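## Task

Move the mailing tube onto the top of the long lab bench beside arm1, the steel tow-ball post onto the top of the long lab bench beside arm2, and the green self-inking stamp onto the top of the wooden shelf beside arm3. Each must keep its current upright orientation and have its entire base resting on that top. All other objects must finish resting directly on the same furniture top they start on. If any object that began on a top ends up on the floor or on a lower board with no gripper holding it, the attempt fails. Placements held in position only by a robot do not count. Finally release everything and move the arms away.

## Robot and tools

Setup. Three identical i2rt Big YAM arms, named arm1, arm2 and arm3, each with six revolute joints, a two-finger gripper and a wrist camera (arm1_cam_wrist, arm2_cam_wrist, arm3_cam_wrist). Two fixed cameras, room_a and room_b, view the room. With joints 1 and 6 at zero and the hand level and pointing forward, the wrist camera rides on top of the hand looking toward the fingertips. Reach is roughly 1.0 m from the joint1 axis. Joints move at different speeds, so the hand can sweep a wide, curved path between postures. Loose objects may occasionally get a small push from outside.

Frames. One shared scene frame, origin on the floor, +z up. The hand point is midway between the fingertips; the hand z axis runs along the fingers and the fingers open along its y axis. Foot poses are not printed. Calibration lines give each camera in OpenCV style: K in pixels of a 504x504 image, distortion D, and T_world_to_cam (4x4, metres) from scene frame to camera; real cameras may differ by a couple of degrees and millimetres, and wrist camera poses also inherit joint reading errors.

execute_actions. Argument actions: a list holding exactly one action, or empty to just read state and images. The action is an object keyed by robot name; under each name goes joints, an object of absolute joint targets by name, all in radians except the gripper in metres. Any subset of joints and robots may appear; all start together and may finish at different times. Ranges and done-tolerances: joint1_rad -2.879 to 2.879 (±0.045), rotates the arm about its foot, positive counter-clockwise seen from above, zero points the way the foot faces; joint2_rad 0 to 3.141 (±0.14), shoulder, zero has the upper arm backward and about level, increasing lifts it up and over to the front; joint3_rad 0 to 3.019 (±0.09), elbow, zero is fully folded, increasing opens it; joint4_rad -1.692 to 1.57 (±0.055), hand pitch, positive tips fingers up; joint5_rad -1.57 to 1.57 (±0.03), sideways hand swing, positive toward the arm's right; joint6_rad -2.094 to 2.094 (±0.035), hand roll, positive clockwise viewed from behind; gripper_m 0 to 0.093 (±0.003), fingertip gap, squeezing up to about 50 to 62 N per pad. Example: {"arm1": {"joints": {"gripper_m": 0.05}}, "arm2": {"joints": {"joint1_rad": 0.3}}}. Argument cameras: list of camera names (or "all"); omitted or null means all, [] means none. Unknown keys, unknown cameras or out-of-range values reject the whole call and nothing moves. A joint you omit may still be driving toward an earlier target.

wait: seconds, 0 to 10. Commands nothing new; returns state and images like an empty action.

zoom_image: camera (one of the five) and region [x0, y0, x1, y1] in pixels of that camera's most recent full image, origin top-left, at most 504 by 504. Gives a finer close-up.

finished_scene: scene, the integer number of the current scene. Ends it permanently after the last command has been held; the result reports success and gives the next task. Finish only once the goal is met and stable. Replying with no tool call ends everything.

Reading results. joint_status tells how each commanded motion of the last accepted action ended. off_target: stopped short and may still be pushing. contact_stop or time_out: the joint gives up its target and holds where it stopped, except a timed-out joint may keep a target (the original, or one within 0.375, 0.375, 0.113, 0.225, 0.075, 0.3 rad for joints 1 to 6 of its position) and keep pushing; it will move there if the path frees. on_its_own lists such uncommanded behaviour; its held at value is the target, not the position. joint command not followed (often with a cause: line) means a self/inter-arm collision check blocked that arm's joint targets, though its gripper target still runs; those joints read not_followed and may be retried on later actions until you send acceptable targets. Calls without an action never show this line. A stop reported in a result cancels your later motion, wait and finished_scene calls in that same reply. Joint torques, listed in joint order without the gripper, are total drive output: nonzero in free air, biased per arm, noisy, and confused by friction.

Cautions. The arms do not halt on contact and can push very hard; to relieve a push, command the joint to its reported position. Very small target changes may not move a joint. A joint holding a load sags. Sustained load heats motors: a MOTOR HOT line appears from 85 °C; at 100 °C the arm's motors and gripper go limp and it drops (OVER-TEMPERATURE FAULT, keys marked limit_stop_at_motor_heat; resend targets afterwards). Heat partly carries into the next scene. A hard squeeze between two robots ends the run and a hard collision may too; nothing reports arm-to-arm contact, and the collision check ignores fingers, gripper housings and wrist cameras and can react late. Objects touching robots are harmless. Arms act independently. The world keeps running while you compose replies, with the robots holding the last command. Avoid drops, slips, slams and hard pushes, and never let anything fall off its top.

Each tool is called after "Request:" as a command line: name --argument value for each argument, lists and objects as JSON in quotes; but a table of rows of numbers goes row by row, as --pt "numbers of a row", without its own name.

## Session

Request:
execute_actions --actions '[]'

Scene clock: 0.00 s.
Joint torques (N m, as the arm reports them, + toward a larger angle): no reading
arm1.joint_positions: joint1_rad=-0.372 joint2_rad=+0.405 joint3_rad=+1.660 joint4_rad=-1.446 joint5_rad=+0.055 joint6_rad=-0.538 gripper_m=+0.095
arm1.joint_status: not commanded
arm1.hand: x=+1.0886 y=-0.5403 z=+1.6291 quat_wxyz=(-0.635, +0.441, -0.632, -0.037) (m; scene frame)
arm2.joint_positions: joint1_rad=+0.157 joint2_rad=+0.545 joint3_rad=+1.481 joint4_rad=-1.347 joint5_rad=-0.125 joint6_rad=-0.179 gripper_m=+0.094
arm2.joint_status: not commanded
arm2.hand: x=-0.0987 y=-0.3389 z=+1.4920 quat_wxyz=(-0.549, +0.110, -0.828, -0.003) (m; scene frame)
arm3.joint_positions: joint1_rad=+0.015 joint2_rad=+0.504 joint3_rad=+1.448 joint4_rad=-1.331 joint5_rad=-0.086 joint6_rad=-0.340 gripper_m=+0.094
arm3.joint_status: not commanded
arm3.hand: x=-0.6485 y=+1.0735 z=+1.4560 quat_wxyz=(-0.532, +0.479, -0.677, -0.172) (m; scene frame)
pictures: arm1_cam_wrist, arm2_cam_wrist, arm3_cam_wrist, room_a, room_b
Images, in order (width x height): arm1_cam_wrist 504x504, arm2_cam_wrist 504x504, arm3_cam_wrist 504x504, room_a 504x504, room_b 504x504.

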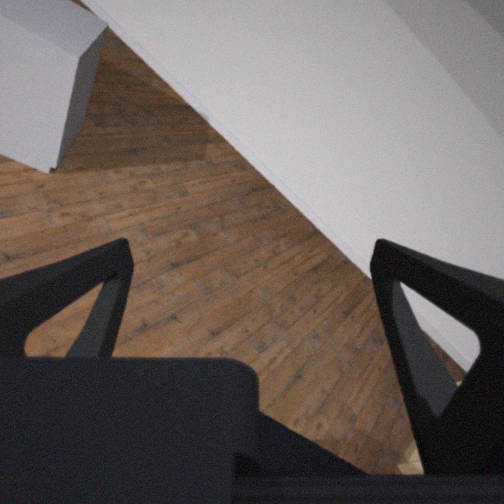

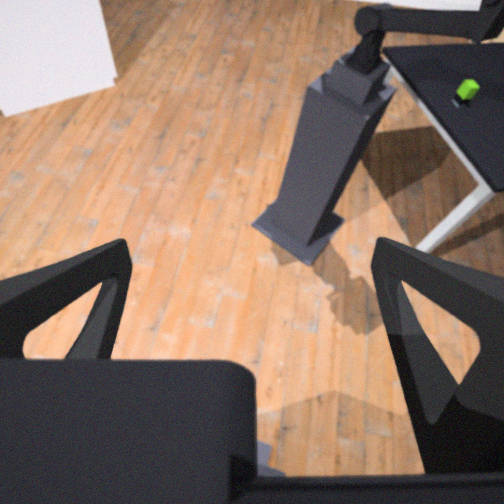

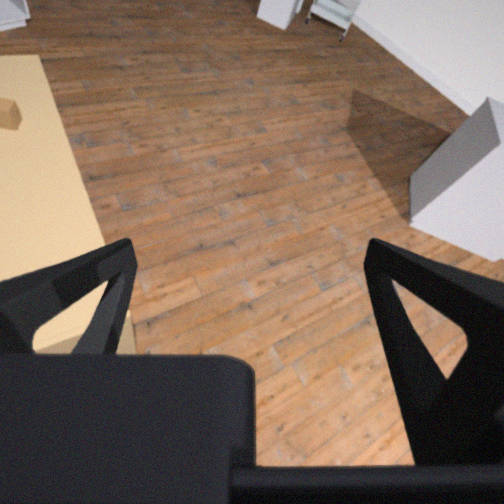

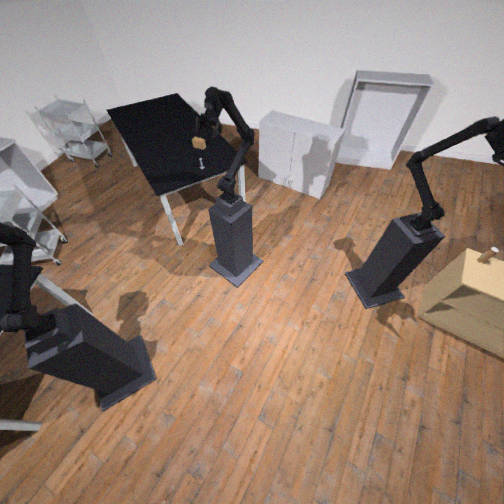

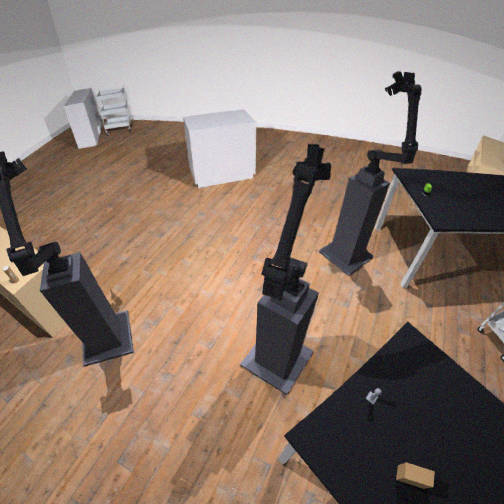

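Request:
execute_actions --actions '[{"arm1":{"joints":{"joint1_rad":-1.73,"joint2_rad":1.4,"joint3_rad":1.5,"joint4_rad":-1.3,"joint5_rad":0,"joint6_rad":0}},"arm3":{"joints":{"joint1_rad":0.5,"joint2_rad":1.4,"joint3_rad":1.5,"joint4_rad":-1.3,"joint5_rad":0,"joint6_rad":0}},"arm2":{"joints":{"joint1_rad":2.9,"joint2_rad":1.4,"joint3_rad":1.5,"joint4_rad":-1.3,"joint5_rad":0,"joint6_rad":0}}}]'

Scene clock: 44.67 s.
Joint torques (N m, as the arm reports them, + toward a larger angle): arm1=[ -0.86 -16.49   8.75   0.95   0.01   0.15] | arm2=[ -0.12 -15.53  11.95   0.98  -0.02   0.24] | arm3=[ -1.34 -10.08   9.37   1.37  -0.01   0.11]
arm1.joint_positions: joint1_rad=-1.735 joint2_rad=+1.414 joint3_rad=+1.486 joint4_rad=-1.307 joint5_rad=+0.000 joint6_rad=-0.013 gripper_m=+0.095
arm1.joint_status: all done
arm1.hand: x=+1.4318 y=-0.8672 z=+1.2822 quat_wxyz=(-0.159, -0.304, -0.938, +0.054) (m; scene frame)
arm2.joint_positions: joint1_rad=+2.879 joint2_rad=+1.428 joint3_rad=+1.481 joint4_rad=-1.302 joint5_rad=-0.001 joint6_rad=-0.016 gripper_m=+0.094
arm2.joint_status: all done
joint sent to its limit — the command would take arm2.joint1_rad past its upper limit, so that joint was sent only as far as its limit.
arm2.hand: x=-0.7340 y=-0.1599 z=+1.1985 quat_wxyz=(-0.034, +0.967, -0.197, -0.156) (m; scene frame)
arm3.joint_positions: joint1_rad=+0.499 joint2_rad=+1.417 joint3_rad=+1.478 joint4_rad=-1.309 joint5_rad=-0.002 joint6_rad=-0.008 gripper_m=+0.094
arm3.joint_status: all done
arm3.hand: x=-0.6329 y=+1.4099 z=+1.1722 quat_wxyz=(-0.127, +0.608, -0.778, -0.100) (m; scene frame)
pictures: arm1_cam_wrist, arm2_cam_wrist, arm3_cam_wrist, room_a, room_b
camera_calibration (this result's frames):
arm1_cam_wrist: T_world_to_cam=[[-0.585069, -0.810813, 0.0166267, 0.112446], [-0.775158, 0.565132, 0.282411, 1.23891], [-0.238379, 0.152342, -0.959149, 1.82464], [0, 0, 0, 1]] pos_world=[1.46109, -0.886943, 1.39835]
arm2_cam_wrist: T_world_to_cam=[[0.388676, 0.921374, -0.0013106, 0.432523], [0.876965, -0.369505, 0.307242, 0.218001], [0.282601, -0.120567, -0.95163, 1.44749], [0, 0, 0, 1]] pos_world=[-0.768351, -0.143444, 1.31106]
arm3_cam_wrist: T_world_to_cam=[[0.970995, -0.23895, -0.00844441, 0.96072], [-0.22565, -0.927481, 0.298095, 0.820035], [-0.079062, -0.287544, -0.954499, 1.59715], [0, 0, 0, 1]] pos_world=[-0.62154, 1.44938, 1.28814]
Images, in order (width x height): arm1_cam_wrist 504x504, arm2_cam_wrist 504x504, arm3_cam_wrist 504x504, room_a 504x504, room_b 504x504.

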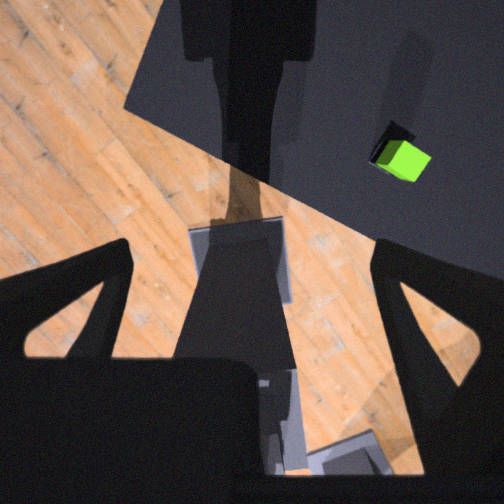

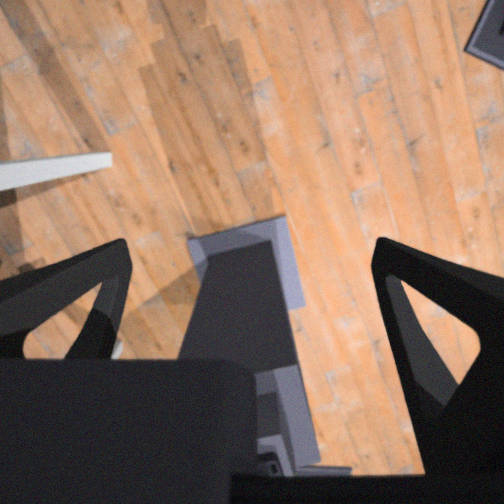

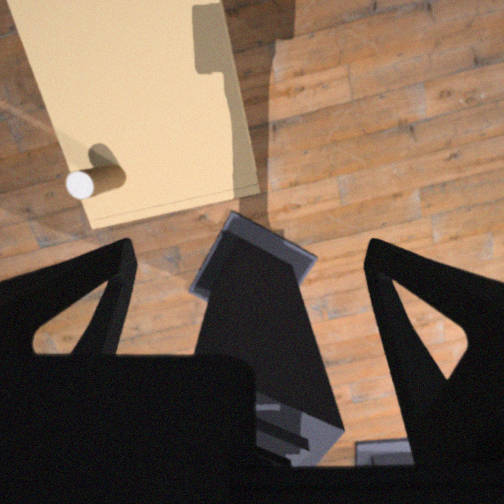

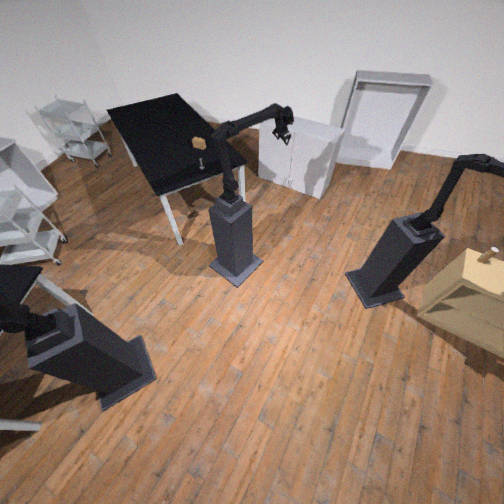

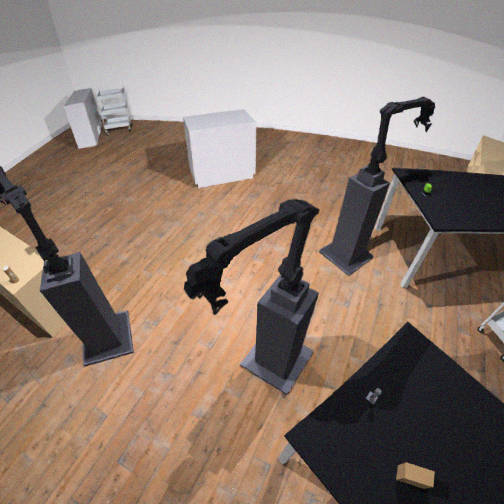

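Request:
execute_actions --actions '[{"arm1":{"joints":{"joint1_rad":-2.15,"joint2_rad":1.8,"joint3_rad":1.7,"joint4_rad":-1.4}},"arm3":{"joints":{"joint1_rad":0.84,"joint2_rad":1.6,"joint3_rad":1.6,"joint4_rad":-1.5}}}]' --cameras '["arm1_cam_wrist","arm3_cam_wrist"]'

Scene clock: 75.27 s.
Joint torques (N m, as the arm reports them, + toward a larger angle): arm1=[ -1.12 -22.34   9.31  -0.12  -0.02   0.12] | arm2=[  0.09 -15.72  11.8    0.92  -0.05   0.23] | arm3=[ -1.58 -12.79  10.49   0.    -0.04   0.09]
arm1.joint_positions: joint1_rad=-2.151 joint2_rad=+1.813 joint3_rad=+1.669 joint4_rad=-1.387 joint5_rad=+0.002 joint6_rad=-0.011 gripper_m=+0.095
arm1.joint_status: all done
arm1.hand: x=+1.3164 y=-1.0667 z=+1.1531 quat_wxyz=(-0.018, -0.498, -0.867, +0.011) (m; scene frame)
arm2.joint_positions: joint1_rad=+2.879 joint2_rad=+1.428 joint3_rad=+1.481 joint4_rad=-1.302 joint5_rad=-0.001 joint6_rad=-0.016 gripper_m=+0.094
arm2.joint_status: not commanded
arm2.hand: x=-0.7340 y=-0.1599 z=+1.1985 quat_wxyz=(-0.034, +0.967, -0.197, -0.156) (m; scene frame)
arm3.joint_positions: joint1_rad=+0.845 joint2_rad=+1.623 joint3_rad=+1.553 joint4_rad=-1.491 joint5_rad=-0.001 joint6_rad=-0.007 gripper_m=+0.094
arm3.joint_status: all done
arm3.hand: x=-0.8014 y=+1.4262 z=+1.1000 quat_wxyz=(-0.003, +0.742, -0.671, -0.006) (m; scene frame)
pictures: arm1_cam_wrist, arm3_cam_wrist
camera_calibration (this result's frames):
arm1_cam_wrist: T_world_to_cam=[[-0.861603, -0.507443, 0.0119017, 0.578493], [-0.418219, 0.723005, 0.54987, 0.688803], [-0.287632, 0.468792, -0.835165, 1.96321], [0, 0, 0, 1]] pos_world=[1.35118, -1.12479, 1.25397]
arm3_cam_wrist: T_world_to_cam=[[0.994879, 0.100566, -0.0101252, 0.664348], [0.0879824, -0.812345, 0.576502, 0.599485], [0.0497515, -0.57444, -0.817033, 1.88076], [0, 0, 0, 1]] pos_world=[-0.80726, 1.50056, 1.19776]
Images, in order (width x height): arm1_cam_wrist 504x504, arm3_cam_wrist 504x504.

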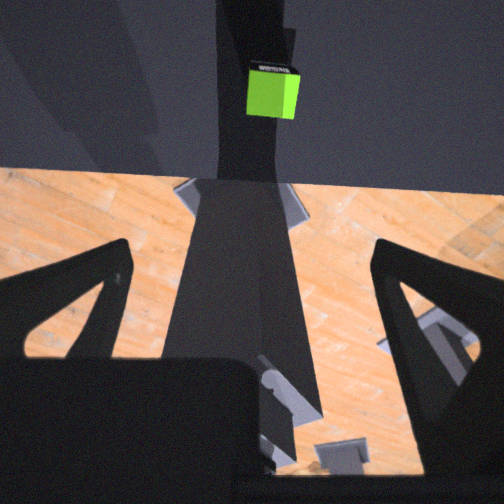

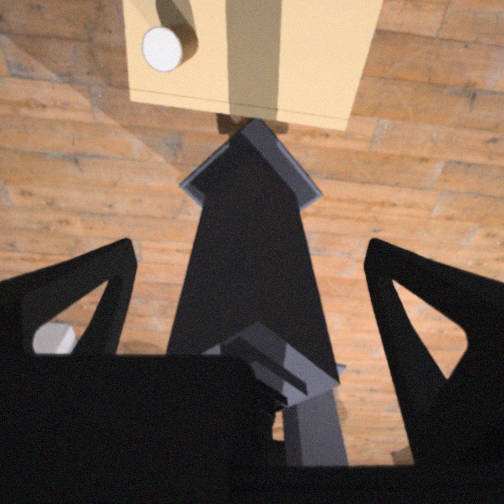

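Request:
execute_actions --actions '[{"arm1":{"joints":{"joint1_rad":-2.17,"joint2_rad":2.097,"joint3_rad":1.489,"joint4_rad":-0.96}},"arm3":{"joints":{"joint1_rad":0.95,"joint2_rad":1.797,"joint3_rad":1.557,"joint4_rad":-1.33}}}]' --cameras '["arm1_cam_wrist","arm3_cam_wrist"]'

Scene clock: 101.77 s.
Joint torques (N m, as the arm reports them, + toward a larger angle): arm1=[ -2.08 -23.44   7.43   0.51  -0.01   0.13] | arm2=[ -0.11 -15.6   11.81   0.87  -0.06   0.23] | arm3=[ -2.1  -15.33   7.74   0.63  -0.04   0.1 ]
arm1.joint_positions: joint1_rad=-2.164 joint2_rad=+2.104 joint3_rad=+1.462 joint4_rad=-0.973 joint5_rad=+0.002 joint6_rad=-0.011 gripper_m=+0.095
arm1.joint_status: all done
arm1.hand: x=+1.3114 y=-1.0718 z=+0.9200 quat_wxyz=(+0.018, -0.504, -0.864, -0.011) (m; scene frame)
arm2.joint_positions: joint1_rad=+2.879 joint2_rad=+1.428 joint3_rad=+1.481 joint4_rad=-1.302 joint5_rad=-0.001 joint6_rad=-0.016 gripper_m=+0.094
arm2.joint_status: not commanded
arm2.hand: x=-0.7340 y=-0.1599 z=+1.1985 quat_wxyz=(-0.034, +0.967, -0.197, -0.156) (m; scene frame)
arm3.joint_positions: joint1_rad=+0.959 joint2_rad=+1.823 joint3_rad=+1.546 joint4_rad=-1.338 joint5_rad=-0.001 joint6_rad=-0.007 gripper_m=+0.094
arm3.joint_status: all done
arm3.hand: x=-0.8664 y=+1.4629 z=+0.9980 quat_wxyz=(+0.014, +0.778, -0.627, +0.015) (m; scene frame)
pictures: arm1_cam_wrist, arm3_cam_wrist
camera_calibration (this result's frames):
arm1_cam_wrist: T_world_to_cam=[[-0.867424, -0.49746, 0.0104725, 0.594004], [-0.385622, 0.685414, 0.617659, 0.673197], [-0.314439, 0.531734, -0.786376, 1.82715], [0, 0, 0, 1]] pos_world=[1.34938, -1.13749, 1.0148]
arm3_cam_wrist: T_world_to_cam=[[0.977149, 0.21231, -0.0102242, 0.545538], [0.172814, -0.765523, 0.619766, 0.655697], [0.123756, -0.607371, -0.78472, 1.90183], [0, 0, 0, 1]] pos_world=[-0.881747, 1.54125, 1.09161]
Images, in order (width x height): arm1_cam_wrist 504x504, arm3_cam_wrist 504x504.

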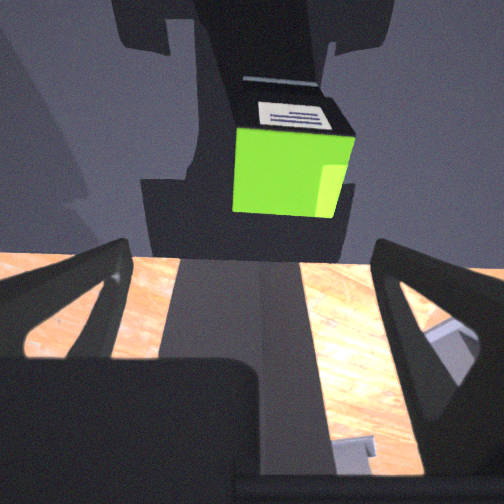

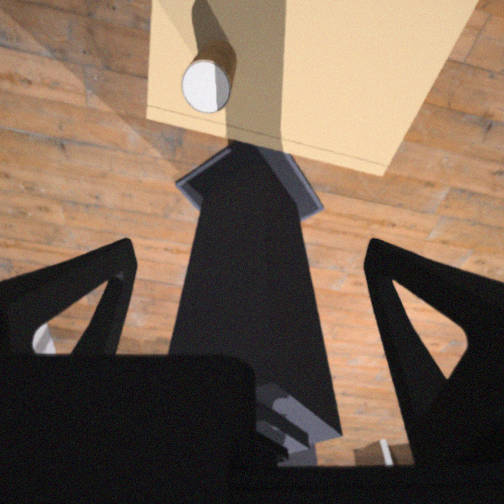

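Request:
execute_actions --actions '[{"arm1":{"joints":{"joint1_rad":-2.195,"joint2_rad":2.228,"joint3_rad":1.496,"joint4_rad":-0.84}},"arm3":{"joints":{"joint1_rad":0.99,"joint2_rad":1.962,"joint3_rad":1.553,"joint4_rad":-1.16}}}]' --cameras '["arm1_cam_wrist","arm3_cam_wrist"]'

Scene clock: 127.60 s.
Joint torques (N m, as the arm reports them, + toward a larger angle): arm1=[ -1.34 -25.27   6.92   0.55  -0.02   0.13] | arm2=[ -0.06 -15.52  11.78   1.07  -0.04   0.24] | arm3=[ -1.2  -16.28   7.04   0.69  -0.05   0.07]
arm1.joint_positions: joint1_rad=-2.194 joint2_rad=+2.241 joint3_rad=+1.468 joint4_rad=-0.854 joint5_rad=+0.002 joint6_rad=-0.011 gripper_m=+0.095
arm1.joint_status: all done
arm1.hand: x=+1.2973 y=-1.0817 z=+0.8448 quat_wxyz=(+0.023, -0.517, -0.856, -0.014) (m; scene frame)
arm2.joint_positions: joint1_rad=+2.879 joint2_rad=+1.428 joint3_rad=+1.481 joint4_rad=-1.302 joint5_rad=-0.001 joint6_rad=-0.016 gripper_m=+0.094
arm2.joint_status: not commanded
arm2.hand: x=-0.7340 y=-0.1599 z=+1.1985 quat_wxyz=(-0.034, +0.967, -0.197, -0.156) (m; scene frame)
arm3.joint_positions: joint1_rad=+0.986 joint2_rad=+1.983 joint3_rad=+1.546 joint4_rad=-1.170 joint5_rad=-0.001 joint6_rad=-0.007 gripper_m=+0.094
arm3.joint_status: all done
arm3.hand: x=-0.8887 y=+1.4934 z=+0.9107 quat_wxyz=(+0.011, +0.787, -0.617, +0.012) (m; scene frame)
pictures: arm1_cam_wrist, arm3_cam_wrist
camera_calibration (this result's frames):
arm1_cam_wrist: T_world_to_cam=[[-0.881955, -0.471223, 0.0101935, 0.62515], [-0.361367, 0.689915, 0.627241, 0.686224], [-0.302603, 0.549515, -0.778759, 1.7663], [0, 0, 0, 1]] pos_world=[1.33382, -1.14946, 0.938718]
arm3_cam_wrist: T_world_to_cam=[[0.971025, 0.238764, -0.0101009, 0.514984], [0.194584, -0.765399, 0.613434, 0.761914], [0.138735, -0.597625, -0.789682, 1.85784], [0, 0, 0, 1]] pos_world=[-0.906067, 1.5705, 1.00492]
Images, in order (width x height): arm1_cam_wrist 504x504, arm3_cam_wrist 504x504.

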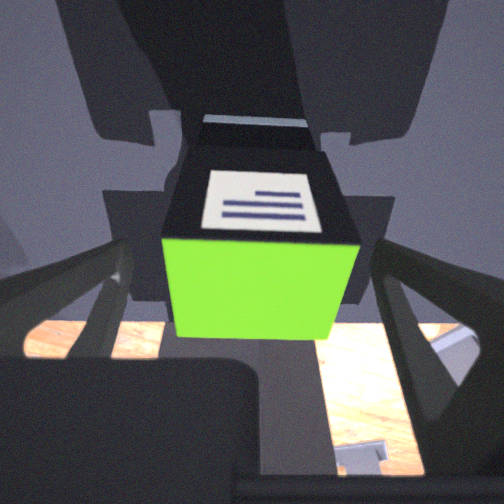

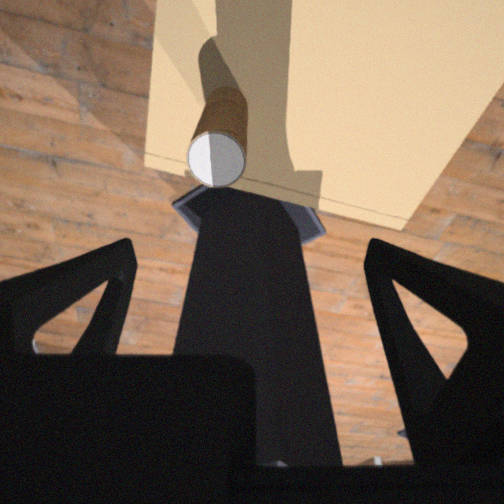

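Request:
execute_actions --actions '[{"arm1":{"joints":{"gripper_m":0.0}},"arm3":{"joints":{"joint1_rad":1.04,"joint2_rad":2.055,"joint3_rad":1.424,"joint4_rad":-0.94}}}]' --cameras '["arm1_cam_wrist","arm3_cam_wrist"]'

Scene clock: 148.23 s.
Joint torques (N m, as the arm reports them, + toward a larger angle): arm1=[ -1.33 -24.92   6.86   0.56  -0.01   0.12] | arm2=[  0.2  -15.31  11.71   0.94  -0.05   0.22] | arm3=[ -1.65 -15.77   6.31   0.72  -0.04   0.08]
arm1.joint_positions: joint1_rad=-2.194 joint2_rad=+2.241 joint3_rad=+1.468 joint4_rad=-0.854 joint5_rad=+0.001 joint6_rad=-0.011 gripper_m=+0.052
arm1.joint_status: gripper_m off_target (ended at +0.052, target +0.000)
arm1.hand: x=+1.2974 y=-1.0816 z=+0.8448 quat_wxyz=(+0.023, -0.517, -0.856, -0.014) (m; scene frame)
arm2.joint_positions: joint1_rad=+2.879 joint2_rad=+1.428 joint3_rad=+1.481 joint4_rad=-1.302 joint5_rad=-0.001 joint6_rad=-0.016 gripper_m=+0.094
arm2.joint_status: not commanded
arm2.hand: x=-0.7340 y=-0.1599 z=+1.1985 quat_wxyz=(-0.034, +0.967, -0.197, -0.156) (m; scene frame)
arm3.joint_positions: joint1_rad=+1.044 joint2_rad=+2.070 joint3_rad=+1.417 joint4_rad=-0.950 joint5_rad=-0.001 joint6_rad=-0.007 gripper_m=+0.094
arm3.joint_status: all done
arm3.hand: x=-0.9167 y=+1.4706 z=+0.8204 quat_wxyz=(+0.010, +0.804, -0.594, +0.011) (m; scene frame)
pictures: arm1_cam_wrist, arm3_cam_wrist
camera_calibration (this result's frames):
arm1_cam_wrist: T_world_to_cam=[[-0.881969, -0.471206, 0.0098127, 0.625573], [-0.361566, 0.689814, 0.627238, 0.686374], [-0.302327, 0.549656, -0.778766, 1.7661], [0, 0, 0, 1]] pos_world=[1.33384, -1.14944, 0.938719]
arm3_cam_wrist: T_world_to_cam=[[0.955548, 0.294669, -0.00992414, 0.450085], [0.239207, -0.755139, 0.610365, 0.83364], [0.172362, -0.585607, -0.792058, 1.79194], [0, 0, 0, 1]] pos_world=[-0.938352, 1.54626, 0.914963]
Images, in order (width x height): arm1_cam_wrist 504x504, arm3_cam_wrist 504x504.

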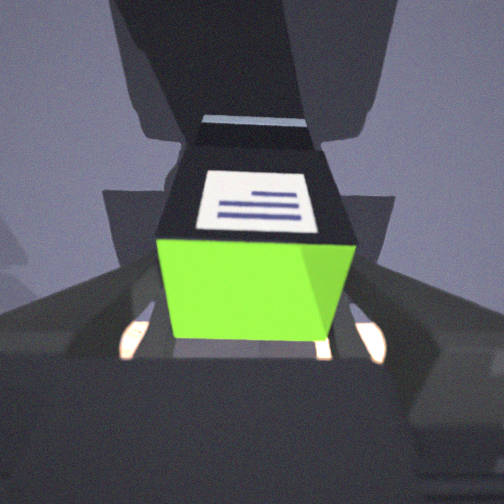

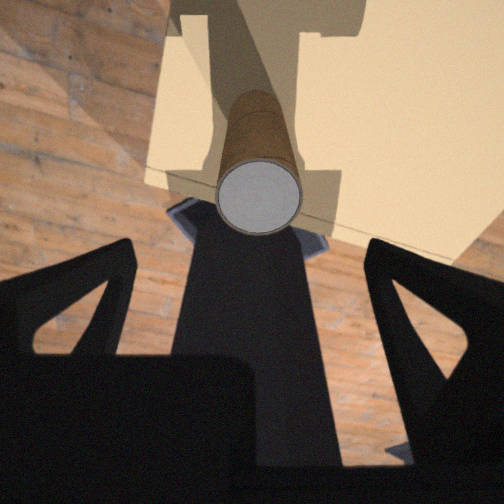

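Request:
execute_actions --actions '[{"arm3":{"joints":{"joint2_rad":2.21,"joint3_rad":1.30,"joint4_rad":-0.66}}}]' --cameras '["arm3_cam_wrist","room_a"]'

Scene clock: 158.67 s.
Joint torques (N m, as the arm reports them, + toward a larger angle): arm1=[ -1.46 -24.94   6.87   0.56  -0.01   0.12] | arm2=[  0.14 -15.38  11.79   0.99   0.01   0.26] | arm3=[ -1.54 -16.03   5.11   0.68   0.02   0.09]
arm1.joint_positions: joint1_rad=-2.194 joint2_rad=+2.241 joint3_rad=+1.468 joint4_rad=-0.854 joint5_rad=+0.001 joint6_rad=-0.011 gripper_m=+0.052
arm1.joint_status: not commanded
arm1.hand: x=+1.2974 y=-1.0816 z=+0.8448 quat_wxyz=(+0.023, -0.517, -0.856, -0.014) (m; scene frame)
arm2.joint_positions: joint1_rad=+2.879 joint2_rad=+1.428 joint3_rad=+1.481 joint4_rad=-1.302 joint5_rad=-0.001 joint6_rad=-0.016 gripper_m=+0.094
arm2.joint_status: not commanded
arm2.hand: x=-0.7340 y=-0.1599 z=+1.1985 quat_wxyz=(-0.034, +0.967, -0.197, -0.156) (m; scene frame)
arm3.joint_positions: joint1_rad=+1.044 joint2_rad=+2.232 joint3_rad=+1.289 joint4_rad=-0.670 joint5_rad=-0.003 joint6_rad=-0.007 gripper_m=+0.094
arm3.joint_status: all done
arm3.hand: x=-0.9066 y=+1.4359 z=+0.7005 quat_wxyz=(+0.014, +0.804, -0.594, +0.015) (m; scene frame)
pictures: arm3_cam_wrist, room_a
camera_calibration (this result's frames):
arm3_cam_wrist: T_world_to_cam=[[0.955577, 0.294515, -0.0115213, 0.450902], [0.238181, -0.748592, 0.618772, 0.861993], [0.173613, -0.594029, -0.785486, 1.68347], [0, 0, 0, 1]] pos_world=[-0.928455, 1.51252, 0.794163]
Images, in order (width x height): arm3_cam_wrist 504x504, room_a 504x504.

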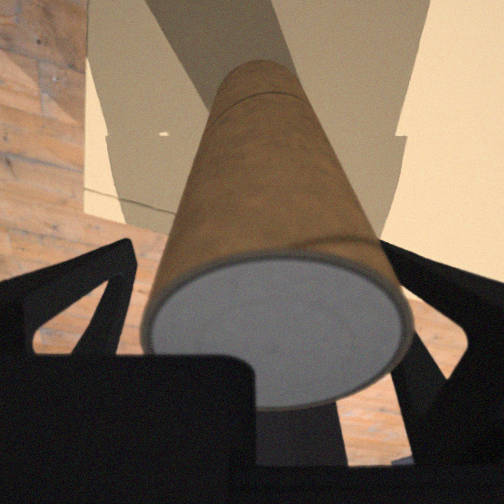

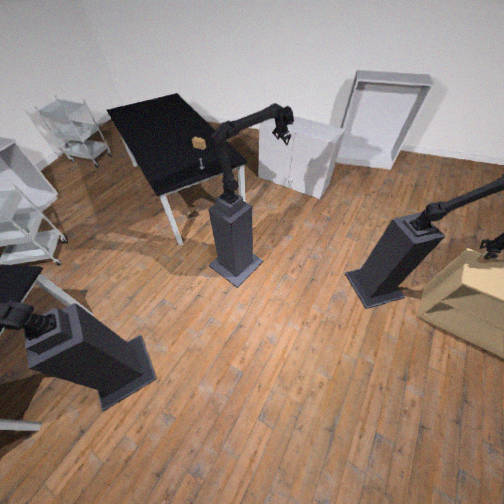

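Request:
execute_actions --actions '[{"arm1":{"joints":{"joint2_rad":1.915,"joint3_rad":2.0,"joint4_rad":-1.655}},"arm2":{"joints":{"joint1_rad":-0.08,"joint2_rad":0.839,"joint3_rad":0.489,"joint4_rad":0.35}},"arm3":{"joints":{"joint2_rad":1.8,"joint3_rad":1.55,"joint4_rad":-1.33}}}]' --cameras '[]'

Request:
execute_actions --actions '[{"arm1":{"joints":{"joint1_rad":1.87}}}]' --cameras '["arm2_cam_wrist","room_a","room_b"]'

Scene clock: 184.27 s.
Joint torques (N m, as the arm reports them, + toward a larger angle): arm1=[ -1.44 -23.71   7.93  -0.22  -0.01   0.12] | arm2=[-0.19 -3.77 10.77  3.07 -0.03  0.22] | arm3=[ -1.75 -13.78   7.63  -0.01   0.     0.09]
arm1.joint_positions: joint1_rad=-2.194 joint2_rad=+1.928 joint3_rad=+1.992 joint4_rad=-1.641 joint5_rad=+0.001 joint6_rad=-0.011 gripper_m=+0.052
arm1.joint_status: all done
arm1.hand: x=+1.3092 y=-1.1056 z=+1.2119 quat_wxyz=(+0.002, -0.517, -0.856, -0.001) (m; scene frame)
arm2.joint_positions: joint1_rad=-0.075 joint2_rad=+0.841 joint3_rad=+0.484 joint4_rad=+0.330 joint5_rad=+0.000 joint6_rad=-0.015 gripper_m=+0.094
arm2.joint_status: all done
arm2.hand: x=+0.1302 y=-0.4574 z=+1.2158 quat_wxyz=(-0.693, -0.076, -0.712, +0.085) (m; scene frame)
arm3.joint_positions: joint1_rad=+1.044 joint2_rad=+1.805 joint3_rad=+1.542 joint4_rad=-1.321 joint5_rad=-0.003 joint6_rad=-0.007 gripper_m=+0.094
arm3.joint_status: all done
arm3.hand: x=-0.9117 y=+1.4540 z=+1.0054 quat_wxyz=(+0.005, +0.805, -0.594, +0.003) (m; scene frame)
pictures: none
No camera images: the call's "cameras" was empty. Leave "cameras" out to get every camera's image.

Scene clock: 187.57 s.
Joint torques (N m, as the arm reports them, + toward a larger angle): arm1=[ -2.19 -24.29   7.77  -0.22   0.1    0.12] | arm2=[-0.39 -4.43 10.85  3.13 -0.07  0.24] | arm3=[ -1.72 -13.69   7.67  -0.11   0.02   0.09]
arm1.joint_positions: joint1_rad=+1.876 joint2_rad=+1.928 joint3_rad=+1.992 joint4_rad=-1.641 joint5_rad=-0.002 joint6_rad=-0.011 gripper_m=+0.052
arm1.joint_status: all done
arm1.hand: x=+0.4487 y=-0.4728 z=+1.2092 quat_wxyz=(+0.002, +0.997, -0.079, +0.005) (m; scene frame)
arm2.joint_positions: joint1_rad=-0.075 joint2_rad=+0.841 joint3_rad=+0.484 joint4_rad=+0.330 joint5_rad=+0.000 joint6_rad=-0.015 gripper_m=+0.094
arm2.joint_status: not commanded
arm2.hand: x=+0.1302 y=-0.4574 z=+1.2158 quat_wxyz=(-0.693, -0.076, -0.712, +0.085) (m; scene frame)
arm3.joint_positions: joint1_rad=+1.044 joint2_rad=+1.805 joint3_rad=+1.542 joint4_rad=-1.321 joint5_rad=-0.003 joint6_rad=-0.007 gripper_m=+0.094
arm3.joint_status: not commanded
arm3.hand: x=-0.9117 y=+1.4540 z=+1.0054 quat_wxyz=(+0.005, +0.805, -0.594, +0.003) (m; scene frame)
pictures: arm2_cam_wrist, room_a, room_b
camera_calibration (this result's frames):
arm2_cam_wrist: T_world_to_cam=[[-0.221395, -0.97504, 0.0167762, -0.439298], [-0.59932, 0.122472, -0.791086, 1.09746], [0.769286, -0.185197, -0.611475, 0.677355], [0, 0, 0, 1]] pos_world=[0.0393906, -0.437297, 1.28974]
Images, in order (width x height): arm2_cam_wrist 504x504, room_a 504x504, room_b 504x504.

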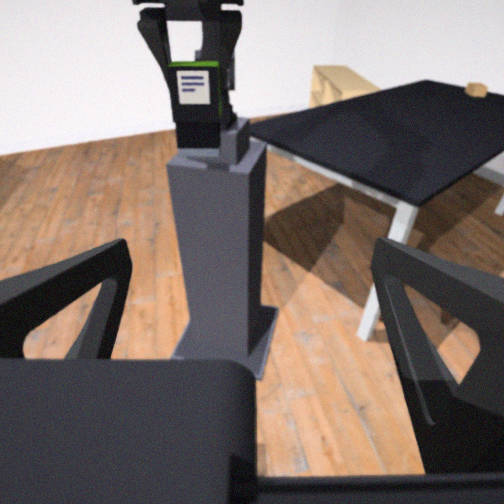

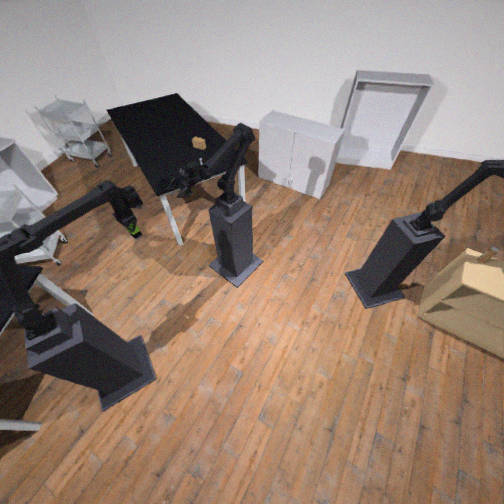

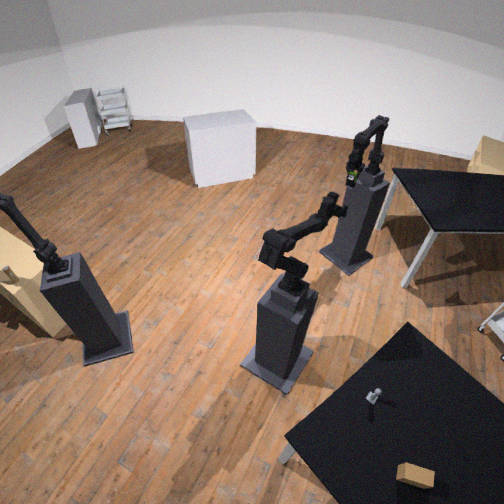

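Request:
execute_actions --actions '[{"arm2":{"joints":{"joint1_rad":0.0,"joint2_rad":1.651,"joint3_rad":0.879,"joint4_rad":0.772}}}]' --cameras '["arm2_cam_wrist","room_b"]'

Scene clock: 213.17 s.
Joint torques (N m, as the arm reports them, + toward a larger angle): arm1=[ -1.83 -24.31   7.79  -0.24   0.1    0.12] | arm2=[ -0.08 -16.54  10.04   2.83  -0.06   0.23] | arm3=[ -1.46 -13.57   7.76  -0.06   0.02   0.08]
arm1.joint_positions: joint1_rad=+1.876 joint2_rad=+1.928 joint3_rad=+1.992 joint4_rad=-1.641 joint5_rad=-0.002 joint6_rad=-0.011 gripper_m=+0.052
arm1.joint_status: not commanded
arm1.hand: x=+0.4487 y=-0.4728 z=+1.2092 quat_wxyz=(+0.002, +0.997, -0.079, +0.005) (m; scene frame)
arm2.joint_positions: joint1_rad=-0.005 joint2_rad=+1.667 joint3_rad=+0.857 joint4_rad=+0.757 joint5_rad=+0.000 joint6_rad=-0.015 gripper_m=+0.094
arm2.joint_status: all done
arm2.hand: x=+0.3446 y=-0.4622 z=+1.1091 quat_wxyz=(-0.686, -0.052, -0.723, +0.060) (m; scene frame)
arm3.joint_positions: joint1_rad=+1.044 joint2_rad=+1.805 joint3_rad=+1.542 joint4_rad=-1.321 joint5_rad=-0.003 joint6_rad=-0.007 gripper_m=+0.094
arm3.joint_status: not commanded
arm3.hand: x=-0.9117 y=+1.4540 z=+1.0054 quat_wxyz=(+0.005, +0.805, -0.594, +0.003) (m; scene frame)
pictures: arm2_cam_wrist, room_b
camera_calibration (this result's frames):
arm2_cam_wrist: T_world_to_cam=[[-0.152427, -0.988174, 0.0166804, -0.424386], [-0.6271, 0.0836586, -0.774433, 1.11531], [0.763879, -0.128505, -0.632436, 0.497582], [0, 0, 0, 1]] pos_world=[0.254632, -0.448731, 1.1855]
Images, in order (width x height): arm2_cam_wrist 504x504, room_b 504x504.

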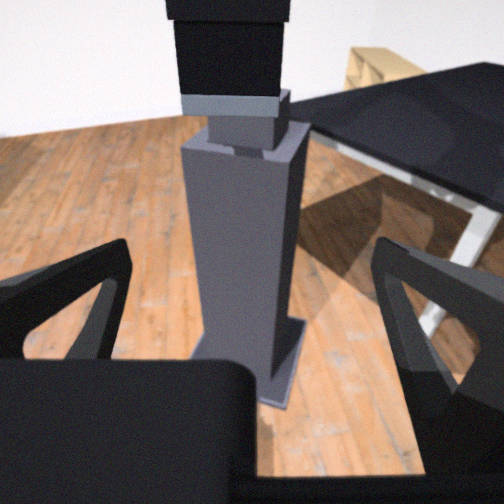

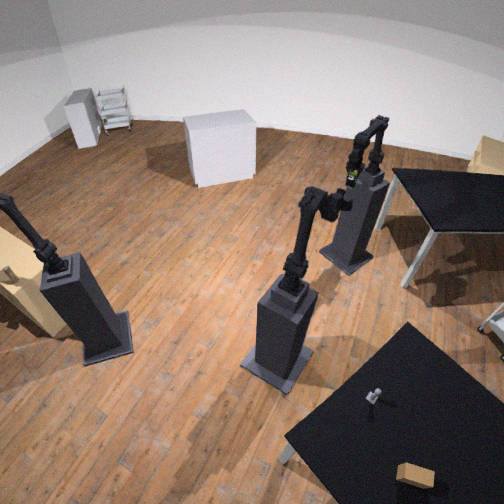

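Request:
execute_actions --actions '[{"arm2":{"joints":{"joint2_rad":1.557,"joint3_rad":0.921,"joint4_rad":0.636}}}]' --cameras '[]'

Request:
execute_actions --actions '[{"arm2":{"joints":{"joint2_rad":1.776,"joint3_rad":1.165,"joint4_rad":0.611}}}]' --cameras '["arm2_cam_wrist","room_b"]'

Scene clock: 231.93 s.
Joint torques (N m, as the arm reports them, + toward a larger angle): arm1=[ -1.84 -24.25   7.8   -0.22   0.1    0.12] | arm2=[  0.47 -15.05  12.85   1.82  -0.05   0.26] | arm3=[ -1.59 -13.7    7.69   0.01   0.02   0.08]
arm1.joint_positions: joint1_rad=+1.876 joint2_rad=+1.928 joint3_rad=+1.992 joint4_rad=-1.641 joint5_rad=-0.002 joint6_rad=-0.011 gripper_m=+0.052
arm1.joint_status: not commanded
arm1.hand: x=+0.4487 y=-0.4728 z=+1.2092 quat_wxyz=(+0.002, +0.997, -0.079, +0.005) (m; scene frame)
arm2.joint_positions: joint1_rad=-0.005 joint2_rad=+1.570 joint3_rad=+0.875 joint4_rad=+0.642 joint5_rad=+0.000 joint6_rad=-0.015 gripper_m=+0.094
arm2.joint_status: all done
arm2.hand: x=+0.3382 y=-0.4611 z=+1.1494 quat_wxyz=(-0.686, -0.052, -0.724, +0.060) (m; scene frame)
arm3.joint_positions: joint1_rad=+1.044 joint2_rad=+1.805 joint3_rad=+1.542 joint4_rad=-1.321 joint5_rad=-0.003 joint6_rad=-0.007 gripper_m=+0.094
arm3.joint_status: not commanded
arm3.hand: x=-0.9117 y=+1.4540 z=+1.0054 quat_wxyz=(+0.005, +0.805, -0.594, +0.003) (m; scene frame)
pictures: none
No camera images: the call's "cameras" was empty. Leave "cameras" out to get every camera's image.

Scene clock: 232.93 s.
Joint torques (N m, as the arm reports them, + toward a larger angle): arm1=[ -1.8  -24.29   7.78  -0.25   0.09   0.12] | arm2=[  0.68 -17.72  13.84   2.02  -0.04   0.2 ] | arm3=[ -1.56 -13.74   7.71   0.     0.01   0.09]
arm1.joint_positions: joint1_rad=+1.876 joint2_rad=+1.928 joint3_rad=+1.992 joint4_rad=-1.641 joint5_rad=-0.002 joint6_rad=-0.011 gripper_m=+0.052
arm1.joint_status: not commanded
arm1.hand: x=+0.4487 y=-0.4728 z=+1.2092 quat_wxyz=(+0.002, +0.997, -0.079, +0.005) (m; scene frame)
arm2.joint_positions: joint1_rad=-0.005 joint2_rad=+1.774 joint3_rad=+1.111 joint4_rad=+0.613 joint5_rad=+0.000 joint6_rad=-0.015 gripper_m=+0.094
arm2.joint_status: all done
arm2.hand: x=+0.4203 y=-0.4744 z=+1.1382 quat_wxyz=(-0.687, -0.052, -0.722, +0.060) (m; scene frame)
arm3.joint_positions: joint1_rad=+1.044 joint2_rad=+1.805 joint3_rad=+1.542 joint4_rad=-1.321 joint5_rad=-0.003 joint6_rad=-0.007 gripper_m=+0.094
arm3.joint_status: not commanded
arm3.hand: x=-0.9117 y=+1.4540 z=+1.0054 quat_wxyz=(+0.005, +0.805, -0.594, +0.003) (m; scene frame)
pictures: arm2_cam_wrist, room_b
camera_calibration (this result's frames):
arm2_cam_wrist: T_world_to_cam=[[-0.152474, -0.988166, 0.0167009, -0.425361], [-0.624764, 0.0832801, -0.776359, 1.18737], [0.765781, -0.128809, -0.630069, 0.45294], [0, 0, 0, 1]] pos_world=[0.330117, -0.460869, 1.21431]
Images, in order (width x height): arm2_cam_wrist 504x504, room_b 504x504.

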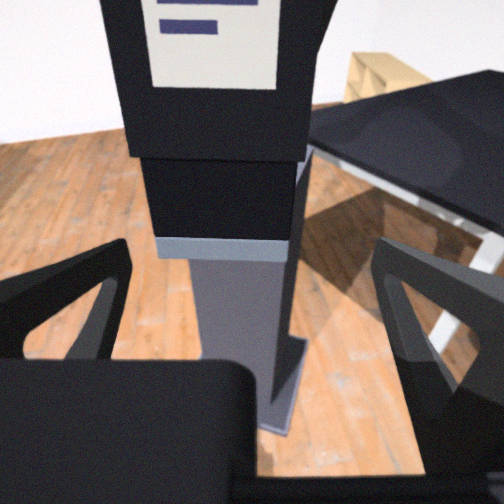

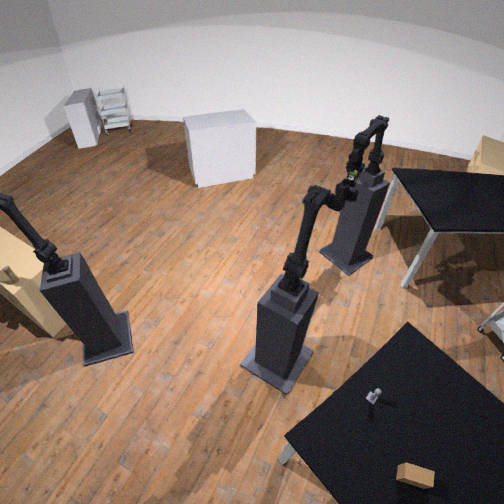

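Request:
execute_actions --actions '[{"arm2":{"joints":{"joint1_rad":0.01,"joint2_rad":1.81,"joint3_rad":1.26,"joint4_rad":0.6}}}]' --cameras '["arm2_cam_wrist"]'

Scene clock: 242.20 s.
Joint torques (N m, as the arm reports them, + toward a larger angle): arm1=[ -1.88 -24.3    7.8   -0.23   0.1    0.12] | arm2=[  1.4  -17.71  13.63   1.93  -0.05   0.21] | arm3=[ -1.5  -13.73   7.76  -0.06   0.03   0.09]
arm1.joint_positions: joint1_rad=+1.876 joint2_rad=+1.928 joint3_rad=+1.992 joint4_rad=-1.641 joint5_rad=-0.002 joint6_rad=-0.011 gripper_m=+0.052
arm1.joint_status: not commanded
arm1.hand: x=+0.4487 y=-0.4728 z=+1.2092 quat_wxyz=(+0.002, +0.997, -0.079, +0.005) (m; scene frame)
arm2.joint_positions: joint1_rad=-0.003 joint2_rad=+1.799 joint3_rad=+1.212 joint4_rad=+0.603 joint5_rad=+0.000 joint6_rad=-0.015 gripper_m=+0.094
arm2.joint_status: all done
arm2.hand: x=+0.4464 y=-0.4768 z=+1.1746 quat_wxyz=(-0.711, -0.049, -0.699, +0.062) (m; scene frame)
arm3.joint_positions: joint1_rad=+1.044 joint2_rad=+1.805 joint3_rad=+1.542 joint4_rad=-1.321 joint5_rad=-0.003 joint6_rad=-0.007 gripper_m=+0.094
arm3.joint_status: not commanded
arm3.hand: x=-0.9117 y=+1.4540 z=+1.0054 quat_wxyz=(+0.005, +0.805, -0.594, +0.003) (m; scene frame)
pictures: arm2_cam_wrist
camera_calibration (this result's frames):
arm2_cam_wrist: T_world_to_cam=[[-0.15126, -0.988346, 0.0171167, -0.425534], [-0.572426, 0.0734628, -0.816659, 1.2514], [0.805884, -0.133326, -0.576867, 0.373073], [0, 0, 0, 1]] pos_world=[0.351317, -0.462766, 1.24447]
Images, in order (width x height): arm2_cam_wrist 504x504.

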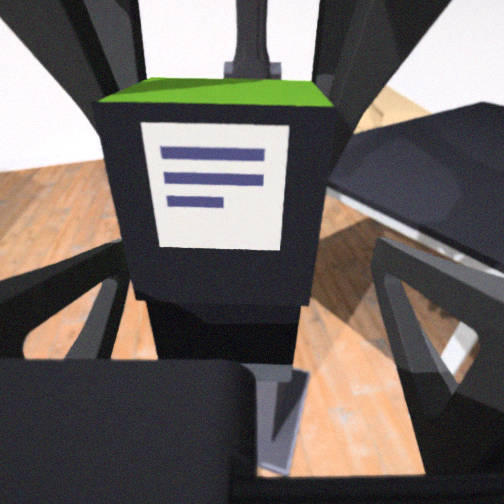

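A bit high; lower slightly, then grip.

Request:
execute_actions --actions '[{"arm2":{"joints":{"joint2_rad":1.84,"joint4_rad":0.63}}}]' --cameras '[]'

Request:
execute_actions --actions '[{"arm2":{"joints":{"gripper_m":0.0}}}]' --cameras '["arm2_cam_wrist"]'

Scene clock: 249.43 s.
Joint torques (N m, as the arm reports them, + toward a larger angle): arm1=[ -1.8  -24.35   7.79  -0.23   0.1    0.12] | arm2=[  0.51 -17.84  13.52   2.99  -0.05   0.2 ] | arm3=[ -1.46 -13.58   7.72  -0.02   0.01   0.08]
arm1.joint_positions: joint1_rad=+1.876 joint2_rad=+1.928 joint3_rad=+1.992 joint4_rad=-1.641 joint5_rad=-0.002 joint6_rad=-0.011 gripper_m=+0.052
arm1.joint_status: not commanded
arm1.hand: x=+0.4487 y=-0.4728 z=+1.2092 quat_wxyz=(+0.002, +0.997, -0.079, +0.005) (m; scene frame)
arm2.joint_positions: joint1_rad=-0.003 joint2_rad=+1.827 joint3_rad=+1.212 joint4_rad=+0.611 joint5_rad=+0.000 joint6_rad=-0.015 gripper_m=+0.094
arm2.joint_status: all done
arm2.hand: x=+0.4501 y=-0.4774 z=+1.1567 quat_wxyz=(-0.704, -0.050, -0.706, +0.061) (m; scene frame)
arm3.joint_positions: joint1_rad=+1.044 joint2_rad=+1.805 joint3_rad=+1.542 joint4_rad=-1.321 joint5_rad=-0.003 joint6_rad=-0.007 gripper_m=+0.094
arm3.joint_status: not commanded
arm3.hand: x=-0.9117 y=+1.4540 z=+1.0054 quat_wxyz=(+0.005, +0.805, -0.594, +0.003) (m; scene frame)
pictures: none
No camera images: the call's "cameras" was empty. Leave "cameras" out to get every camera's image.

Scene clock: 250.17 s.
Joint torques (N m, as the arm reports them, + toward a larger angle): arm1=[ -2.29 -24.34   7.79  -0.23   0.22   0.15] | arm2=[  0.06 -17.27  13.45   3.03  -0.04   0.13] | arm3=[ -1.6  -13.57   7.71  -0.03   0.01   0.09]
arm1.joint_positions: joint1_rad=+1.878 joint2_rad=+1.928 joint3_rad=+1.992 joint4_rad=-1.642 joint5_rad=-0.006 joint6_rad=-0.012 gripper_m=+0.052
arm1.joint_status: not commanded
arm1.hand: x=+0.4486 y=-0.4748 z=+1.2092 quat_wxyz=(+0.004, +0.997, -0.077, +0.005) (m; scene frame)
arm2.joint_positions: joint1_rad=+0.005 joint2_rad=+1.827 joint3_rad=+1.212 joint4_rad=+0.611 joint5_rad=+0.000 joint6_rad=-0.007 gripper_m=+0.048
arm2.joint_status: gripper_m off_target (ended at +0.048, target +0.000)
arm2.hand: x=+0.4510 y=-0.4719 z=+1.1567 quat_wxyz=(-0.704, -0.050, -0.706, +0.056) (m; scene frame)
arm3.joint_positions: joint1_rad=+1.044 joint2_rad=+1.805 joint3_rad=+1.542 joint4_rad=-1.321 joint5_rad=-0.003 joint6_rad=-0.007 gripper_m=+0.094
arm3.joint_status: not commanded
arm3.hand: x=-0.9117 y=+1.4540 z=+1.0054 quat_wxyz=(+0.005, +0.805, -0.594, +0.003) (m; scene frame)
pictures: arm2_cam_wrist
camera_calibration (this result's frames):
arm2_cam_wrist: T_world_to_cam=[[-0.143805, -0.989562, 0.00937959, -0.414662], [-0.588238, 0.0778545, -0.804931, 1.23465], [0.795799, -0.121271, -0.593294, 0.388928], [0, 0, 0, 1]] pos_world=[0.357132, -0.459291, 1.22845]
Images, in order (width x height): arm2_cam_wrist 504x504.

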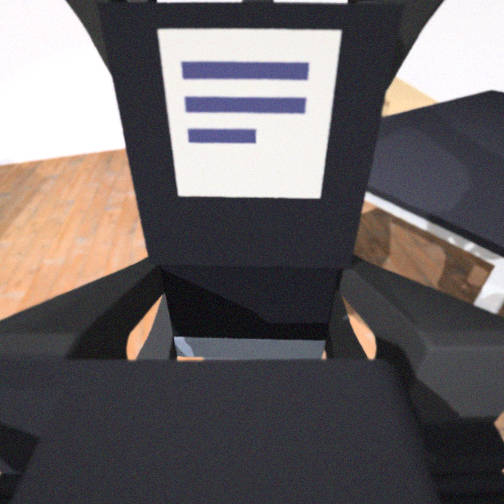

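Request:
execute_actions --actions '[{"arm1":{"joints":{"gripper_m":0.093}}}]' --cameras '[]'

Request:
execute_actions --actions '[{"arm1":{"joints":{"joint2_rad":1.4,"joint3_rad":1.6}},"arm3":{"joints":{"joint1_rad":-2.18,"joint2_rad":1.7,"joint3_rad":1.94,"joint4_rad":-1.66}}}]' --cameras '[]'

Request:
execute_actions --actions '[{"arm2":{"joints":{"joint1_rad":2.03,"joint2_rad":1.98,"joint3_rad":1.06,"joint4_rad":0.96}}}]' --cameras '["arm3_cam_wrist","room_a","room_b"]'

Scene clock: 272.27 s.
Joint torques (N m, as the arm reports them, + toward a larger angle): arm1=[ -2.18 -24.55   7.72  -0.2    0.11   0.13] | arm2=[  0.74 -17.57  13.17   3.04  -0.04   0.12] | arm3=[ -1.46 -13.44   7.68  -0.07   0.02   0.09]
arm1.joint_positions: joint1_rad=+1.878 joint2_rad=+1.928 joint3_rad=+1.992 joint4_rad=-1.642 joint5_rad=-0.002 joint6_rad=-0.012 gripper_m=+0.093
arm1.joint_status: all done
arm1.hand: x=+0.4487 y=-0.4742 z=+1.2092 quat_wxyz=(+0.002, +0.997, -0.077, +0.005) (m; scene frame)
arm2.joint_positions: joint1_rad=+0.005 joint2_rad=+1.827 joint3_rad=+1.212 joint4_rad=+0.611 joint5_rad=+0.000 joint6_rad=-0.007 gripper_m=+0.048
arm2.joint_status: not commanded
arm2.hand: x=+0.4510 y=-0.4718 z=+1.1564 quat_wxyz=(-0.704, -0.050, -0.706, +0.056) (m; scene frame)
arm3.joint_positions: joint1_rad=+1.044 joint2_rad=+1.805 joint3_rad=+1.542 joint4_rad=-1.321 joint5_rad=-0.003 joint6_rad=-0.007 gripper_m=+0.094
arm3.joint_status: not commanded
arm3.hand: x=-0.9117 y=+1.4540 z=+1.0054 quat_wxyz=(+0.005, +0.805, -0.594, +0.003) (m; scene frame)
pictures: none
No camera images: the call's "cameras" was empty. Leave "cameras" out to get every camera's image.

Scene clock: 274.97 s.
Joint torques (N m, as the arm reports them, + toward a larger angle): arm1=[ -2.02 -13.96   7.24   0.11   0.11   0.13] | arm2=[  0.26 -17.91  13.25   2.92  -0.06   0.11] | arm3=[ -0.67 -13.72  10.     0.19  -0.05   0.07]
arm1.joint_positions: joint1_rad=+1.878 joint2_rad=+1.397 joint3_rad=+1.600 joint4_rad=-1.646 joint5_rad=-0.002 joint6_rad=-0.012 gripper_m=+0.093
arm1.joint_status: all done
arm1.hand: x=+0.6145 y=-0.5021 z=+1.3183 quat_wxyz=(-0.004, +0.995, -0.077, -0.063) (m; scene frame)
arm2.joint_positions: joint1_rad=+0.005 joint2_rad=+1.827 joint3_rad=+1.212 joint4_rad=+0.611 joint5_rad=+0.000 joint6_rad=-0.007 gripper_m=+0.048
arm2.joint_status: not commanded
arm2.hand: x=+0.4510 y=-0.4718 z=+1.1564 quat_wxyz=(-0.704, -0.050, -0.706, +0.056) (m; scene frame)
arm3.joint_positions: joint1_rad=-2.189 joint2_rad=+1.716 joint3_rad=+1.902 joint4_rad=-1.651 joint5_rad=-0.001 joint6_rad=-0.006 gripper_m=+0.094
arm3.joint_status: all done
arm3.hand: x=-0.6470 y=+0.4011 z=+1.1864 quat_wxyz=(-0.040, -0.629, -0.775, +0.033) (m; scene frame)
pictures: none
No camera images: the call's "cameras" was empty. Leave "cameras" out to get every camera's image.

Scene clock: 277.07 s.
Joint torques (N m, as the arm reports them, + toward a larger angle): arm1=[ -2.03 -14.23   7.27   0.11   0.1    0.13] | arm2=[ -0.41 -21.68   8.27   3.31  -0.09   0.13] | arm3=[ -0.73 -13.72   9.98   0.22  -0.05   0.08]
arm1.joint_positions: joint1_rad=+1.878 joint2_rad=+1.397 joint3_rad=+1.600 joint4_rad=-1.646 joint5_rad=-0.002 joint6_rad=-0.012 gripper_m=+0.093
arm1.joint_status: not commanded
arm1.hand: x=+0.6145 y=-0.5021 z=+1.3183 quat_wxyz=(-0.004, +0.995, -0.077, -0.063) (m; scene frame)
arm2.joint_positions: joint1_rad=+2.041 joint2_rad=+2.015 joint3_rad=+1.045 joint4_rad=+0.936 joint5_rad=+0.000 joint6_rad=-0.007 gripper_m=+0.048
arm2.joint_status: all done
arm2.hand: x=-0.5011 y=+0.3121 z=+1.0162 quat_wxyz=(-0.410, +0.584, -0.420, -0.561) (m; scene frame)
arm3.joint_positions: joint1_rad=-2.189 joint2_rad=+1.716 joint3_rad=+1.902 joint4_rad=-1.651 joint5_rad=-0.001 joint6_rad=-0.006 gripper_m=+0.094
arm3.joint_status: not commanded
arm3.hand: x=-0.6470 y=+0.4011 z=+1.1864 quat_wxyz=(-0.040, -0.629, -0.775, +0.033) (m; scene frame)
pictures: arm3_cam_wrist, room_a, room_b
camera_calibration (this result's frames):
arm3_cam_wrist: T_world_to_cam=[[-0.978343, -0.206895, -0.0061969, -0.543249], [-0.182209, 0.846633, 0.500012, -1.04608], [-0.0982037, 0.490313, -0.865996, 0.890131], [0, 0, 0, 1]] pos_world=[-0.634675, 0.336805, 1.29053]
Images, in order (width x height): arm3_cam_wrist 504x504, room_a 504x504, room_b 504x504.

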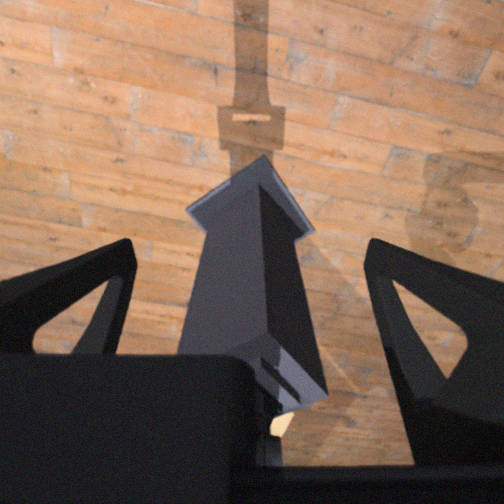

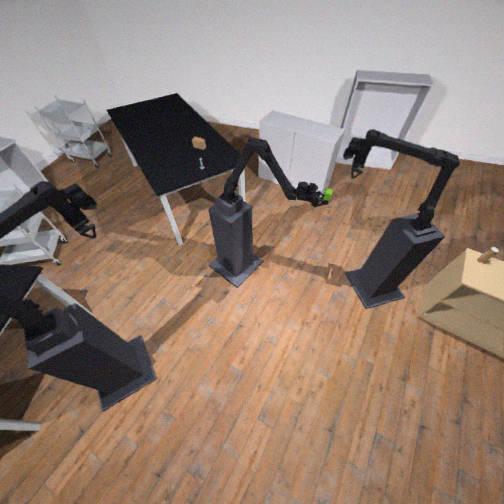

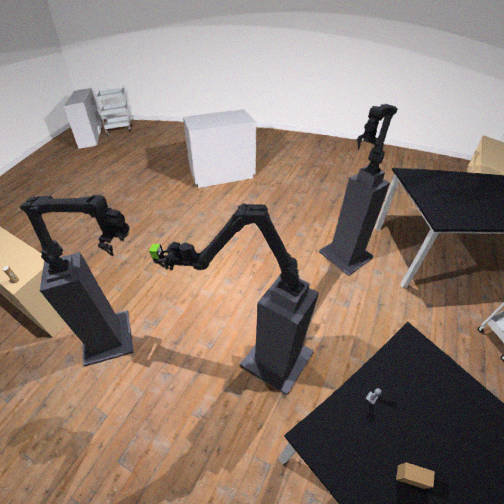

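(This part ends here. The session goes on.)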